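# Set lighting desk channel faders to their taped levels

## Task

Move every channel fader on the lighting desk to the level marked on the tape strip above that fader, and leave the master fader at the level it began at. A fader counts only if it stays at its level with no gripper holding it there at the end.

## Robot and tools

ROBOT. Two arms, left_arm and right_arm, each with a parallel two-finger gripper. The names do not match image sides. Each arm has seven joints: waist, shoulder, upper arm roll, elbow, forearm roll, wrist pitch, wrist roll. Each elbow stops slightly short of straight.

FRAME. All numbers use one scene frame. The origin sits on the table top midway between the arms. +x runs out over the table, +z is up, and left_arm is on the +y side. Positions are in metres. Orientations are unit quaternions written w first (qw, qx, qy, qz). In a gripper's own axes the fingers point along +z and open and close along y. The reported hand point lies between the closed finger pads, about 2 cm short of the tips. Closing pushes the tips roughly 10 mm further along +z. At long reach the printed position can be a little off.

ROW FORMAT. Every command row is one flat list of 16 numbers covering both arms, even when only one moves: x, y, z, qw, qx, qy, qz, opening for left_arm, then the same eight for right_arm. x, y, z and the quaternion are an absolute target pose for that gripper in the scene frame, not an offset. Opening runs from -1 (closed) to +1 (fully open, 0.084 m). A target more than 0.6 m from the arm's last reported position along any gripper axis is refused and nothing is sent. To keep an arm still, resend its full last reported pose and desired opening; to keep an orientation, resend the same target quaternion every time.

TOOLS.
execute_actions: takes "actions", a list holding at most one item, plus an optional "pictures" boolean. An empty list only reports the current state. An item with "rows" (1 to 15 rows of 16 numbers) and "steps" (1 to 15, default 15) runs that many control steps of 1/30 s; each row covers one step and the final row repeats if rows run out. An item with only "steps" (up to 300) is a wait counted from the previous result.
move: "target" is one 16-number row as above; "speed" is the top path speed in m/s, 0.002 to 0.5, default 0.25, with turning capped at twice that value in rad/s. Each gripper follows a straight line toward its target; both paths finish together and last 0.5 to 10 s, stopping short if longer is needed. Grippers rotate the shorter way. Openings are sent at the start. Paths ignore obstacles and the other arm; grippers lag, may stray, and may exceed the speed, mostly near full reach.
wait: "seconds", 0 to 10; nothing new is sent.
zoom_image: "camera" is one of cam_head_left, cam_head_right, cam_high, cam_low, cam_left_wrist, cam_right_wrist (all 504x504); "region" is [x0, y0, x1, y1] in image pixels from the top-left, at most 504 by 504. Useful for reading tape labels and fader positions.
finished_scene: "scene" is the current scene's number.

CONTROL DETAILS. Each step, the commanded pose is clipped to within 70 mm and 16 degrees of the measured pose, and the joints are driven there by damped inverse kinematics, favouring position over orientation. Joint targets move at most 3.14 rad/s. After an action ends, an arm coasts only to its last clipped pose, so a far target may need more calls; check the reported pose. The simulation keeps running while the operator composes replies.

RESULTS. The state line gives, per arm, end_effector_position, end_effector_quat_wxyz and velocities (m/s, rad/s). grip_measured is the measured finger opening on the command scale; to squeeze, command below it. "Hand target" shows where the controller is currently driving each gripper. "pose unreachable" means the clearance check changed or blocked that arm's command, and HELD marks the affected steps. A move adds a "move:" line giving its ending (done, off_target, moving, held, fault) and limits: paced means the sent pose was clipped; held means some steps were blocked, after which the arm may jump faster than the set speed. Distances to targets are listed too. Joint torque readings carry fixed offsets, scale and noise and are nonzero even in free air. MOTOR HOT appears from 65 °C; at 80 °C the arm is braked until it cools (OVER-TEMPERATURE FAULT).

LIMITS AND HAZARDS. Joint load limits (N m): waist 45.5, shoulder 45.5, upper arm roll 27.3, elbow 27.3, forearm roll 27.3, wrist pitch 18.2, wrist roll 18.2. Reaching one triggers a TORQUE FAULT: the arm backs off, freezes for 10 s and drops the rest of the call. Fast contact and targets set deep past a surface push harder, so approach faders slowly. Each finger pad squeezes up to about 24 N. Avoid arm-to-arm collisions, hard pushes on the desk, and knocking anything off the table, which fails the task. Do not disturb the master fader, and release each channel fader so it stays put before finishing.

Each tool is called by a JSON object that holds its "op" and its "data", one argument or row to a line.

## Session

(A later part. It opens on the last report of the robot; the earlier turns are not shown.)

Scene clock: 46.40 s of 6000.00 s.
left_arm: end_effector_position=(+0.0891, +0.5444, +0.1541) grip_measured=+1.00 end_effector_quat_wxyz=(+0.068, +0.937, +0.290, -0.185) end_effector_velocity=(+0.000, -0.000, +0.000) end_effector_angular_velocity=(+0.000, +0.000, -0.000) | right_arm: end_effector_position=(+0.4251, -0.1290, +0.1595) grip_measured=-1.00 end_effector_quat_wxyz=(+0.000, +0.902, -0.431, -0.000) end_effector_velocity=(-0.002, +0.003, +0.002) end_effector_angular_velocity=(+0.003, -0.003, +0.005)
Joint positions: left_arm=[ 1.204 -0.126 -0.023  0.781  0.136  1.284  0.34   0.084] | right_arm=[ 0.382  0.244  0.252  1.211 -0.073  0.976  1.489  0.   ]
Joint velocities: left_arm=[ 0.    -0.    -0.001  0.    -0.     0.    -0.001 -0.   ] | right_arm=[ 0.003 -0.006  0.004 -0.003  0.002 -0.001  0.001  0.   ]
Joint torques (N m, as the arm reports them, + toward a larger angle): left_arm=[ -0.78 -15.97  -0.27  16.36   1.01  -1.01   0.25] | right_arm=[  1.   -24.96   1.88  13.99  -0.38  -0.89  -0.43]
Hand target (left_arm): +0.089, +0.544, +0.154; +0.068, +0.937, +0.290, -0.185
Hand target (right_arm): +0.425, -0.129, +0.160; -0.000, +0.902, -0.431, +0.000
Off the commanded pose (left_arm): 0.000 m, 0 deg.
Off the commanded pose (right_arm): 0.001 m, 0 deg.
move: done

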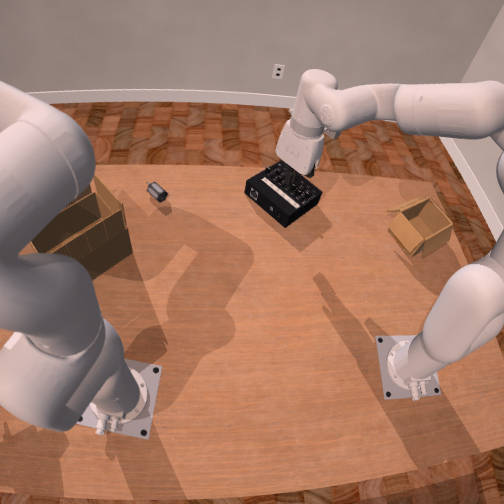

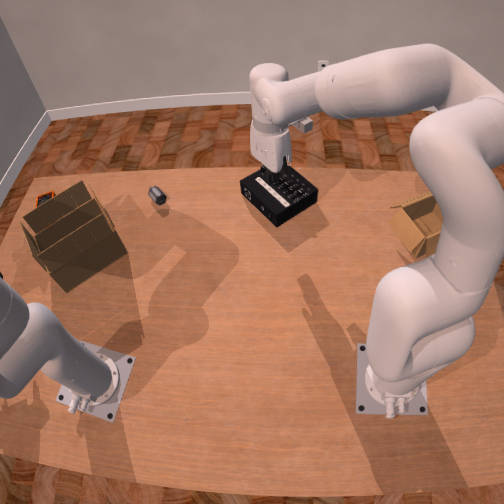

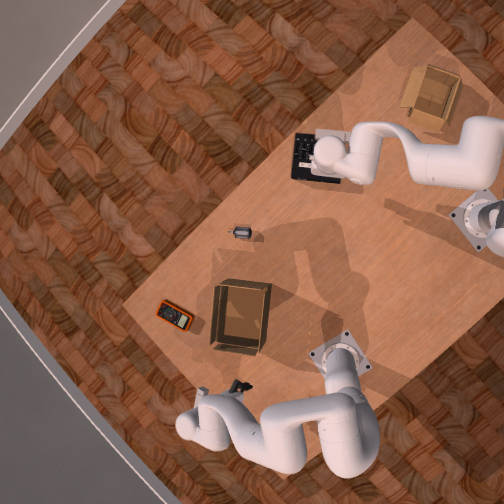

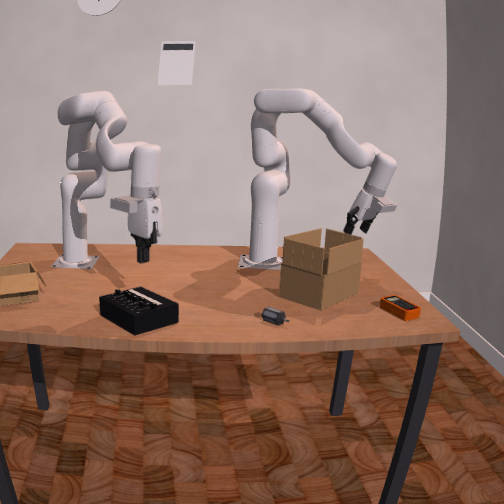

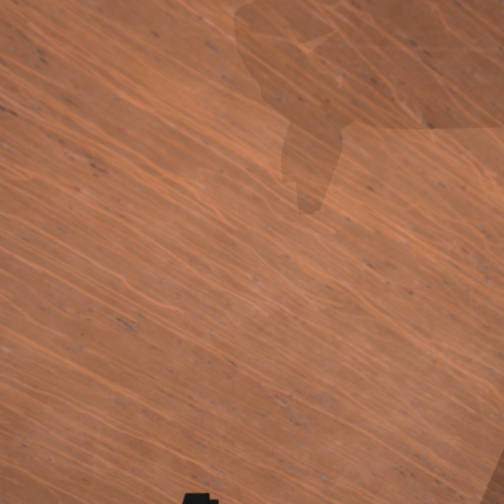

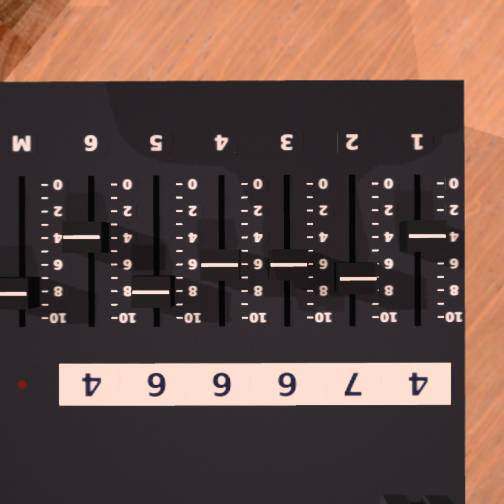

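{"op": "move", "data": {
  "target": [0.0891,0.5444,0.1541,0.068,0.937,0.29,-0.185,1,0.4954,-0.1079,0.105,0,0.902,-0.431,0,-1],
  "speed": 0.12
}}

{"op": "move", "data": {
  "target": [0.0891,0.5444,0.1541,0.068,0.937,0.29,-0.185,1,0.4954,-0.1079,0.084,0,0.902,-0.431,0,-1],
  "speed": 0.04
}}

{"op": "move", "data": {
  "target": [0.0891,0.5444,0.1541,0.068,0.937,0.29,-0.185,1,0.5051,-0.1198,0.084,0,0.902,-0.431,0,-1],
  "speed": 0.02
}}

{"op": "move", "data": {
  "target": [0.0891,0.5444,0.1541,0.068,0.937,0.29,-0.185,1,0.486,-0.0965,0.12,0,0.902,-0.431,0,-1],
  "speed": 0.08
}}

Scene clock: 52.97 s of 6000.00 s.
left_arm: end_effector_position=(+0.0891, +0.5444, +0.1541) grip_measured=+1.00 end_effector_quat_wxyz=(+0.068, +0.937, +0.290, -0.185) end_effector_velocity=(-0.000, +0.001, +0.000) end_effector_angular_velocity=(+0.001, -0.001, +0.003) | right_arm: end_effector_position=(+0.4956, -0.1079, +0.1056) grip_measured=-1.00 end_effector_quat_wxyz=(-0.000, +0.902, -0.431, +0.000) end_effector_velocity=(-0.000, -0.002, -0.003) end_effector_angular_velocity=(-0.004, +0.006, -0.003)
Joint positions: left_arm=[ 1.204 -0.126 -0.023  0.781  0.136  1.284  0.34   0.084] | right_arm=[ 0.402  0.543  0.22   1.485 -0.138  0.956  1.493  0.   ]
Joint velocities: left_arm=[ 0.001  0.     0.002  0.001  0.    -0.    -0.    -0.   ] | right_arm=[-0.     0.006 -0.002  0.002 -0.     0.003  0.001  0.   ]
Joint torques (N m, as the arm reports them, + toward a larger angle): left_arm=[ -0.3  -15.7   -0.43  16.25   1.08  -1.1    0.49] | right_arm=[  1.44 -31.32   2.83  13.58  -0.34  -0.96  -0.4 ]
Hand target (left_arm): +0.089, +0.544, +0.154; +0.068, +0.937, +0.290, -0.185
Hand target (right_arm): +0.496, -0.108, +0.105; -0.000, +0.902, -0.431, -0.000
Off the commanded pose (left_arm): 0.000 m, 0 deg.
Off the commanded pose (right_arm): 0.001 m, 0 deg.
After step 90, 2.33 s passed at rest.
move: done

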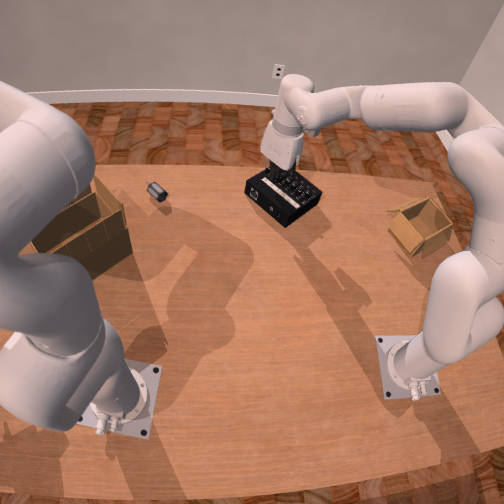

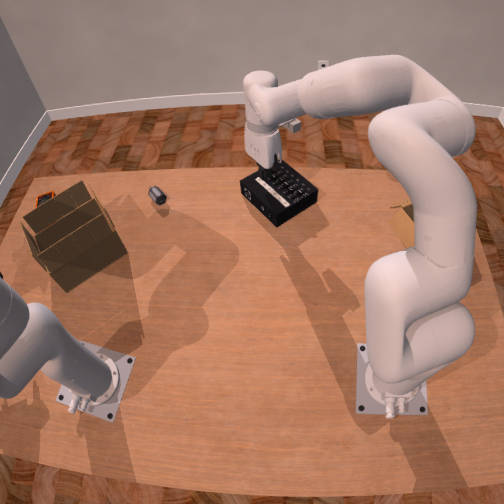

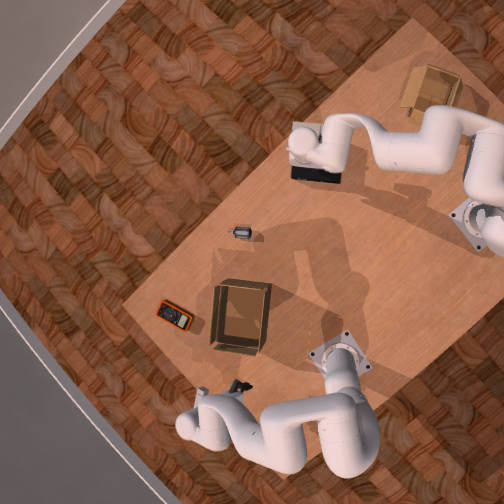

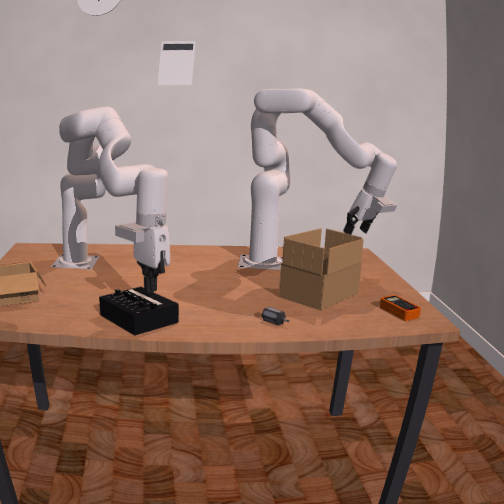

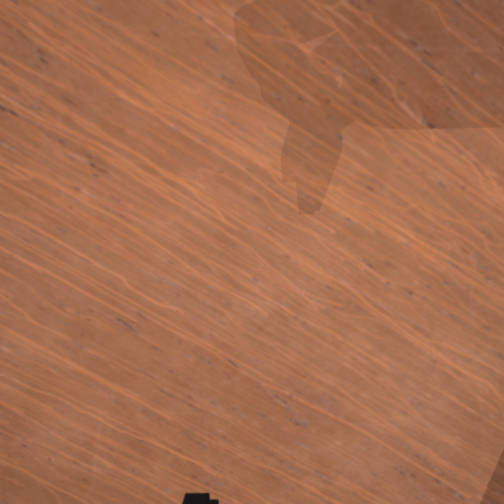

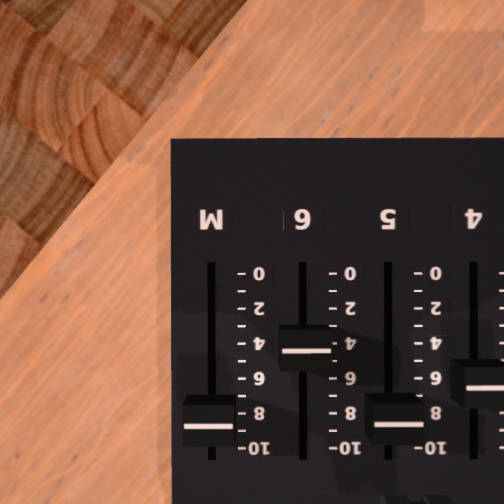

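Scene clock: 53.80 s of 6000.00 s.
left_arm: end_effector_position=(+0.0891, +0.5444, +0.1541) grip_measured=+1.00 end_effector_quat_wxyz=(+0.068, +0.937, +0.290, -0.185) end_effector_velocity=(-0.000, -0.000, +0.000) end_effector_angular_velocity=(-0.000, -0.000, +0.002) | right_arm: end_effector_position=(+0.4955, -0.1078, +0.0842) grip_measured=-1.00 end_effector_quat_wxyz=(-0.000, +0.902, -0.431, +0.000) end_effector_velocity=(+0.002, +0.001, +0.001) end_effector_angular_velocity=(+0.004, -0.006, -0.000)
Joint positions: left_arm=[ 1.204 -0.126 -0.023  0.781  0.136  1.284  0.34   0.084] | right_arm=[ 0.406  0.574  0.215  1.469 -0.147  0.91   1.498  0.   ]
Joint velocities: left_arm=[-0.    -0.     0.     0.    -0.001  0.001 -0.001  0.   ] | right_arm=[ 0.    -0.     0.     0.002 -0.    -0.005  0.     0.   ]
Joint torques (N m, as the arm reports them, + toward a larger angle): left_arm=[ -0.67 -16.02  -0.34  16.29   1.03  -1.14   0.21] | right_arm=[  1.11 -31.59   2.98  13.49  -0.38  -0.83  -0.52]
Hand target (left_arm): +0.089, +0.544, +0.154; +0.068, +0.937, +0.290, -0.185
Hand target (right_arm): +0.495, -0.108, +0.084; -0.000, +0.902, -0.431, -0.000
Off the commanded pose (left_arm): 0.000 m, 0 deg.
Off the commanded pose (right_arm): 0.000 m, 0 deg.
move: done

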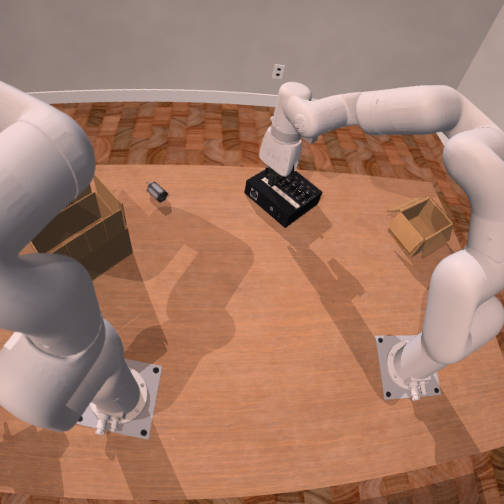

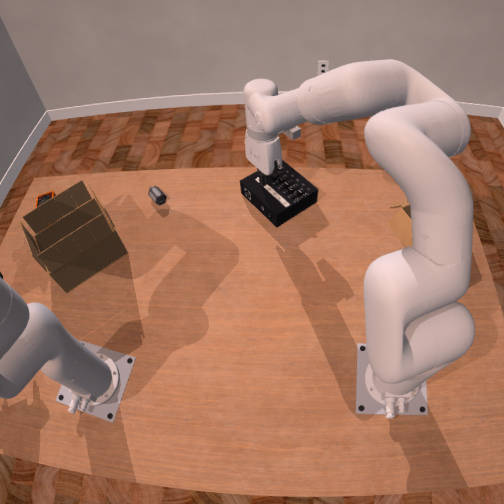

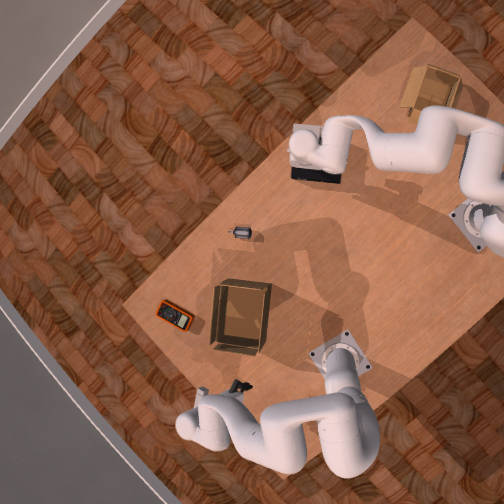

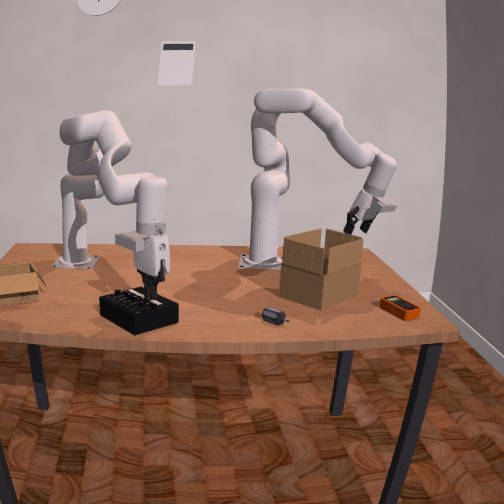

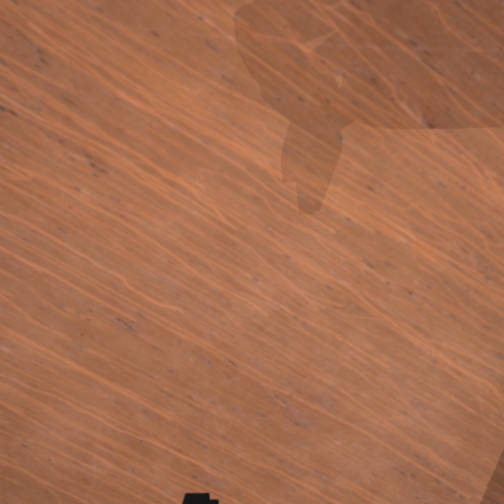

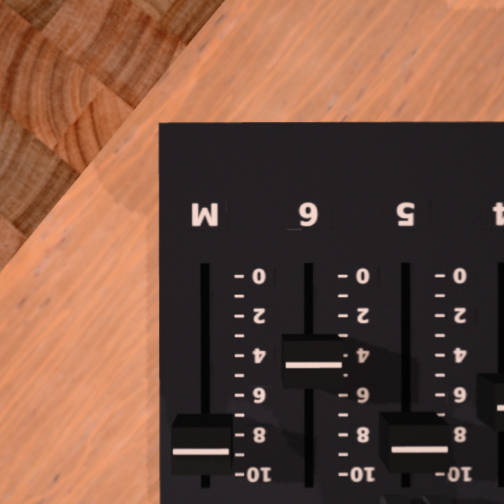

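Scene clock: 54.83 s of 6000.00 s.
left_arm: end_effector_position=(+0.0891, +0.5444, +0.1541) grip_measured=+1.00 end_effector_quat_wxyz=(+0.068, +0.937, +0.290, -0.185) end_effector_velocity=(-0.000, +0.001, +0.000) end_effector_angular_velocity=(+0.001, -0.001, +0.000) | right_arm: end_effector_position=(+0.5050, -0.1198, +0.0840) grip_measured=-1.00 end_effector_quat_wxyz=(+0.000, +0.902, -0.431, +0.000) end_effector_velocity=(-0.000, -0.000, -0.001) end_effector_angular_velocity=(-0.002, +0.001, +0.004)
Joint positions: left_arm=[ 1.204 -0.126 -0.023  0.781  0.136  1.284  0.34   0.084] | right_arm=[ 0.386  0.582  0.21   1.483 -0.145  0.915  1.472  0.   ]
Joint velocities: left_arm=[ 0.001 -0.     0.001  0.     0.    -0.001  0.001  0.   ] | right_arm=[-0.     0.001  0.001  0.    -0.002  0.001 -0.003  0.   ]
Joint torques (N m, as the arm reports them, + toward a larger angle): left_arm=[ -0.47 -16.17  -0.23  16.3    1.08  -1.15   0.52] | right_arm=[  1.28 -31.71   2.71  13.58  -0.4   -0.87  -0.4 ]
Hand target (left_arm): +0.089, +0.544, +0.154; +0.068, +0.937, +0.290, -0.185
Hand target (right_arm): +0.505, -0.120, +0.084; +0.000, +0.902, -0.431, +0.000
Off the commanded pose (left_arm): 0.000 m, 0 deg.
Off the commanded pose (right_arm): 0.000 m, 0 deg.
move: done

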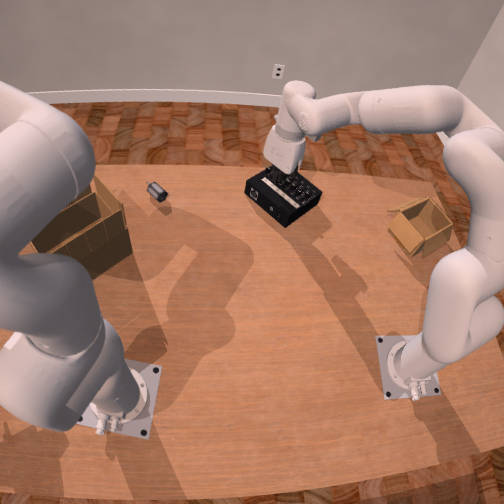

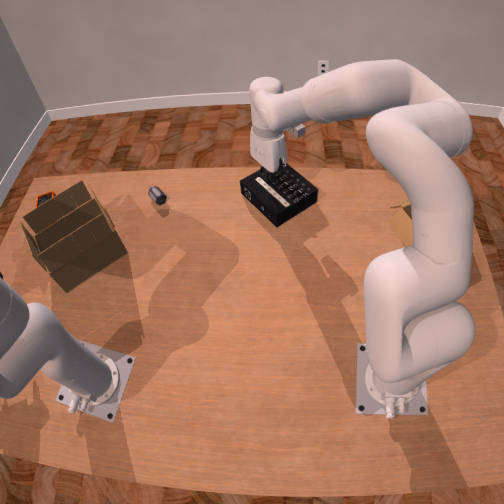

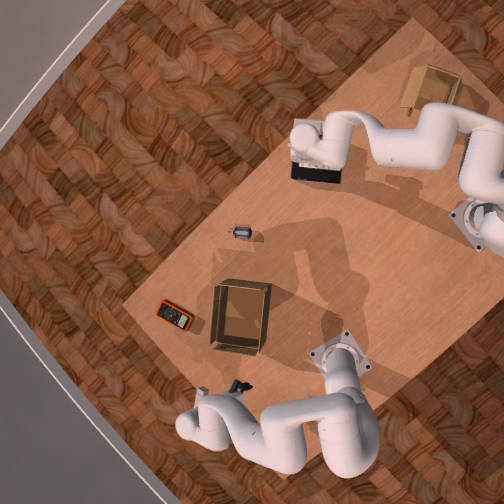

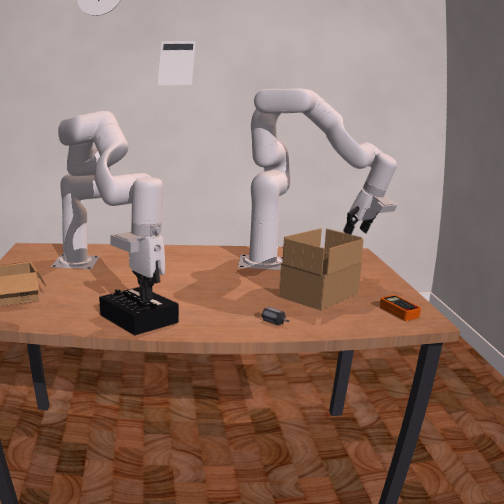

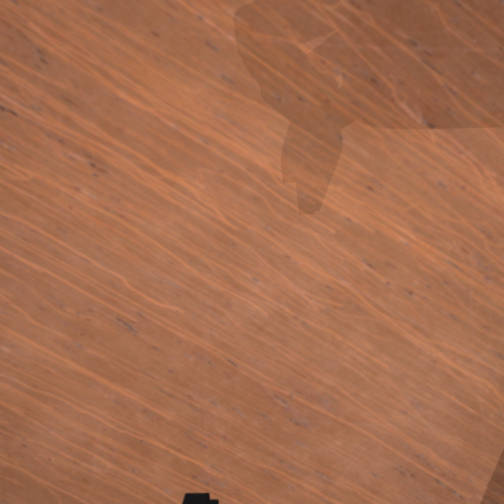

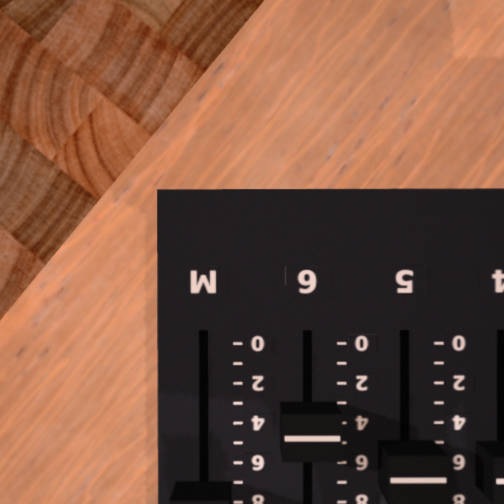

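Scene clock: 55.77 s of 6000.00 s.
left_arm: end_effector_position=(+0.0891, +0.5444, +0.1541) grip_measured=+1.00 end_effector_quat_wxyz=(+0.068, +0.937, +0.290, -0.185) end_effector_velocity=(-0.000, +0.000, +0.000) end_effector_angular_velocity=(+0.001, -0.000, +0.001) | right_arm: end_effector_position=(+0.4860, -0.0970, +0.1195) grip_measured=-1.00 end_effector_quat_wxyz=(+0.000, +0.902, -0.431, -0.000) end_effector_velocity=(-0.001, -0.002, -0.001) end_effector_angular_velocity=(-0.004, +0.005, -0.005)
Joint positions: left_arm=[ 1.204 -0.126 -0.023  0.781  0.136  1.284  0.34   0.084] | right_arm=[ 0.419  0.517  0.229  1.486 -0.135  0.986  1.516  0.   ]
Joint velocities: left_arm=[ 0.001  0.     0.     0.001  0.001 -0.    -0.    -0.   ] | right_arm=[-0.001  0.001 -0.002 -0.001  0.001  0.005  0.002  0.   ]
Joint torques (N m, as the arm reports them, + toward a larger angle): left_arm=[  0.07 -16.17  -0.23  16.4    1.21  -1.13   0.26] | right_arm=[  1.54 -31.21   2.97  13.95  -0.33  -0.93  -0.45]
Hand target (left_arm): +0.089, +0.544, +0.154; +0.068, +0.937, +0.290, -0.185
Hand target (right_arm): +0.486, -0.096, +0.120; -0.000, +0.902, -0.431, +0.000
Off the commanded pose (left_arm): 0.000 m, 0 deg.
Off the commanded pose (right_arm): 0.001 m, 0 deg.
move: done

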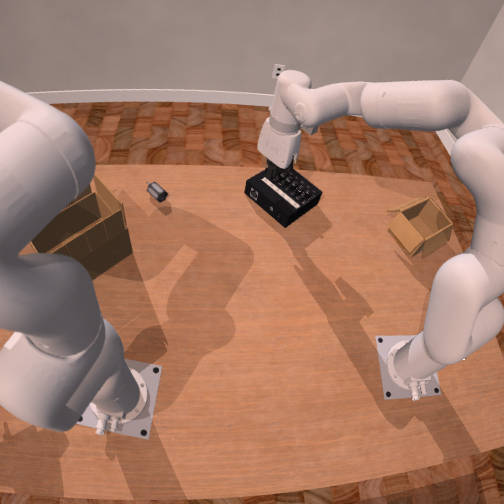

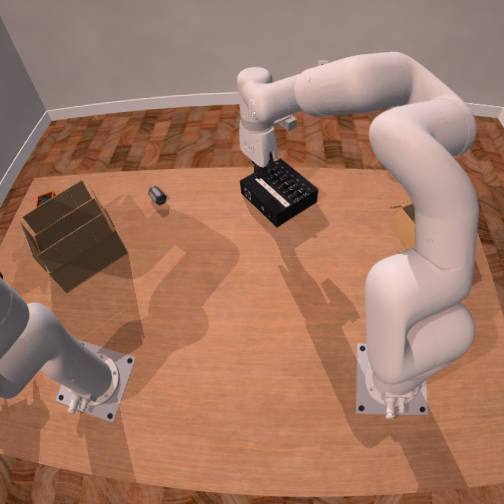

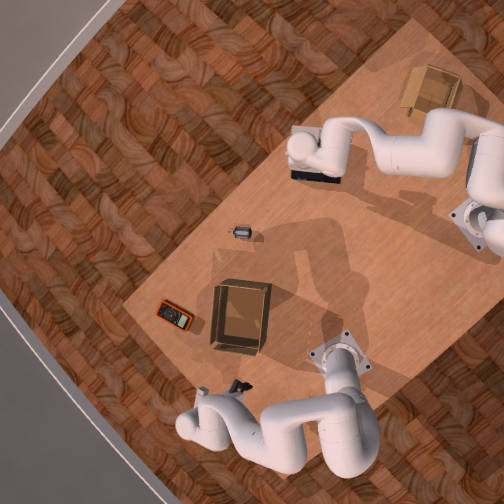

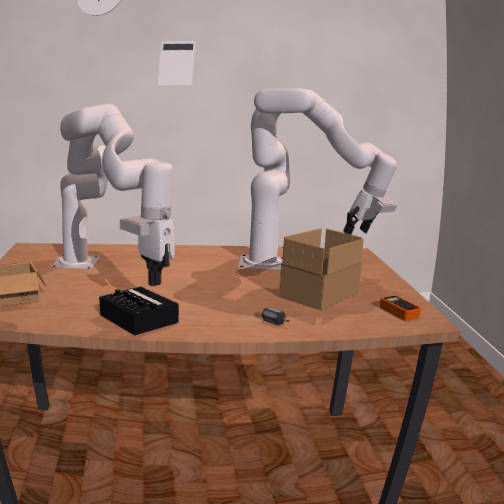

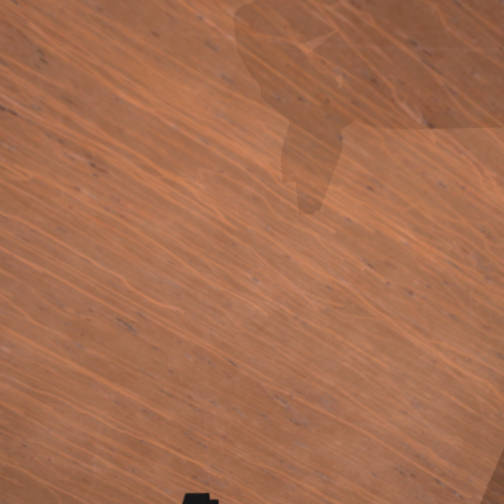

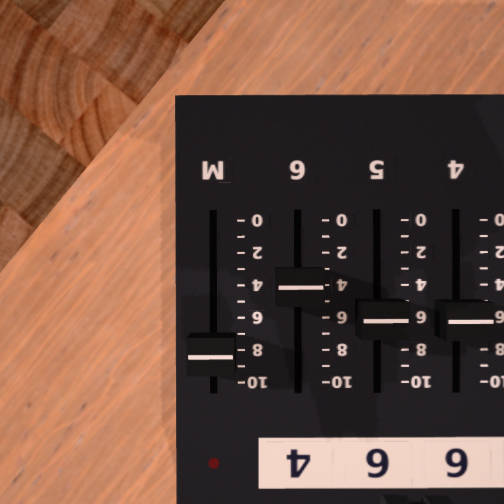

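{"op": "finished_scene", "data": {
  "scene": 1
}}

The scene is finished: the task was done.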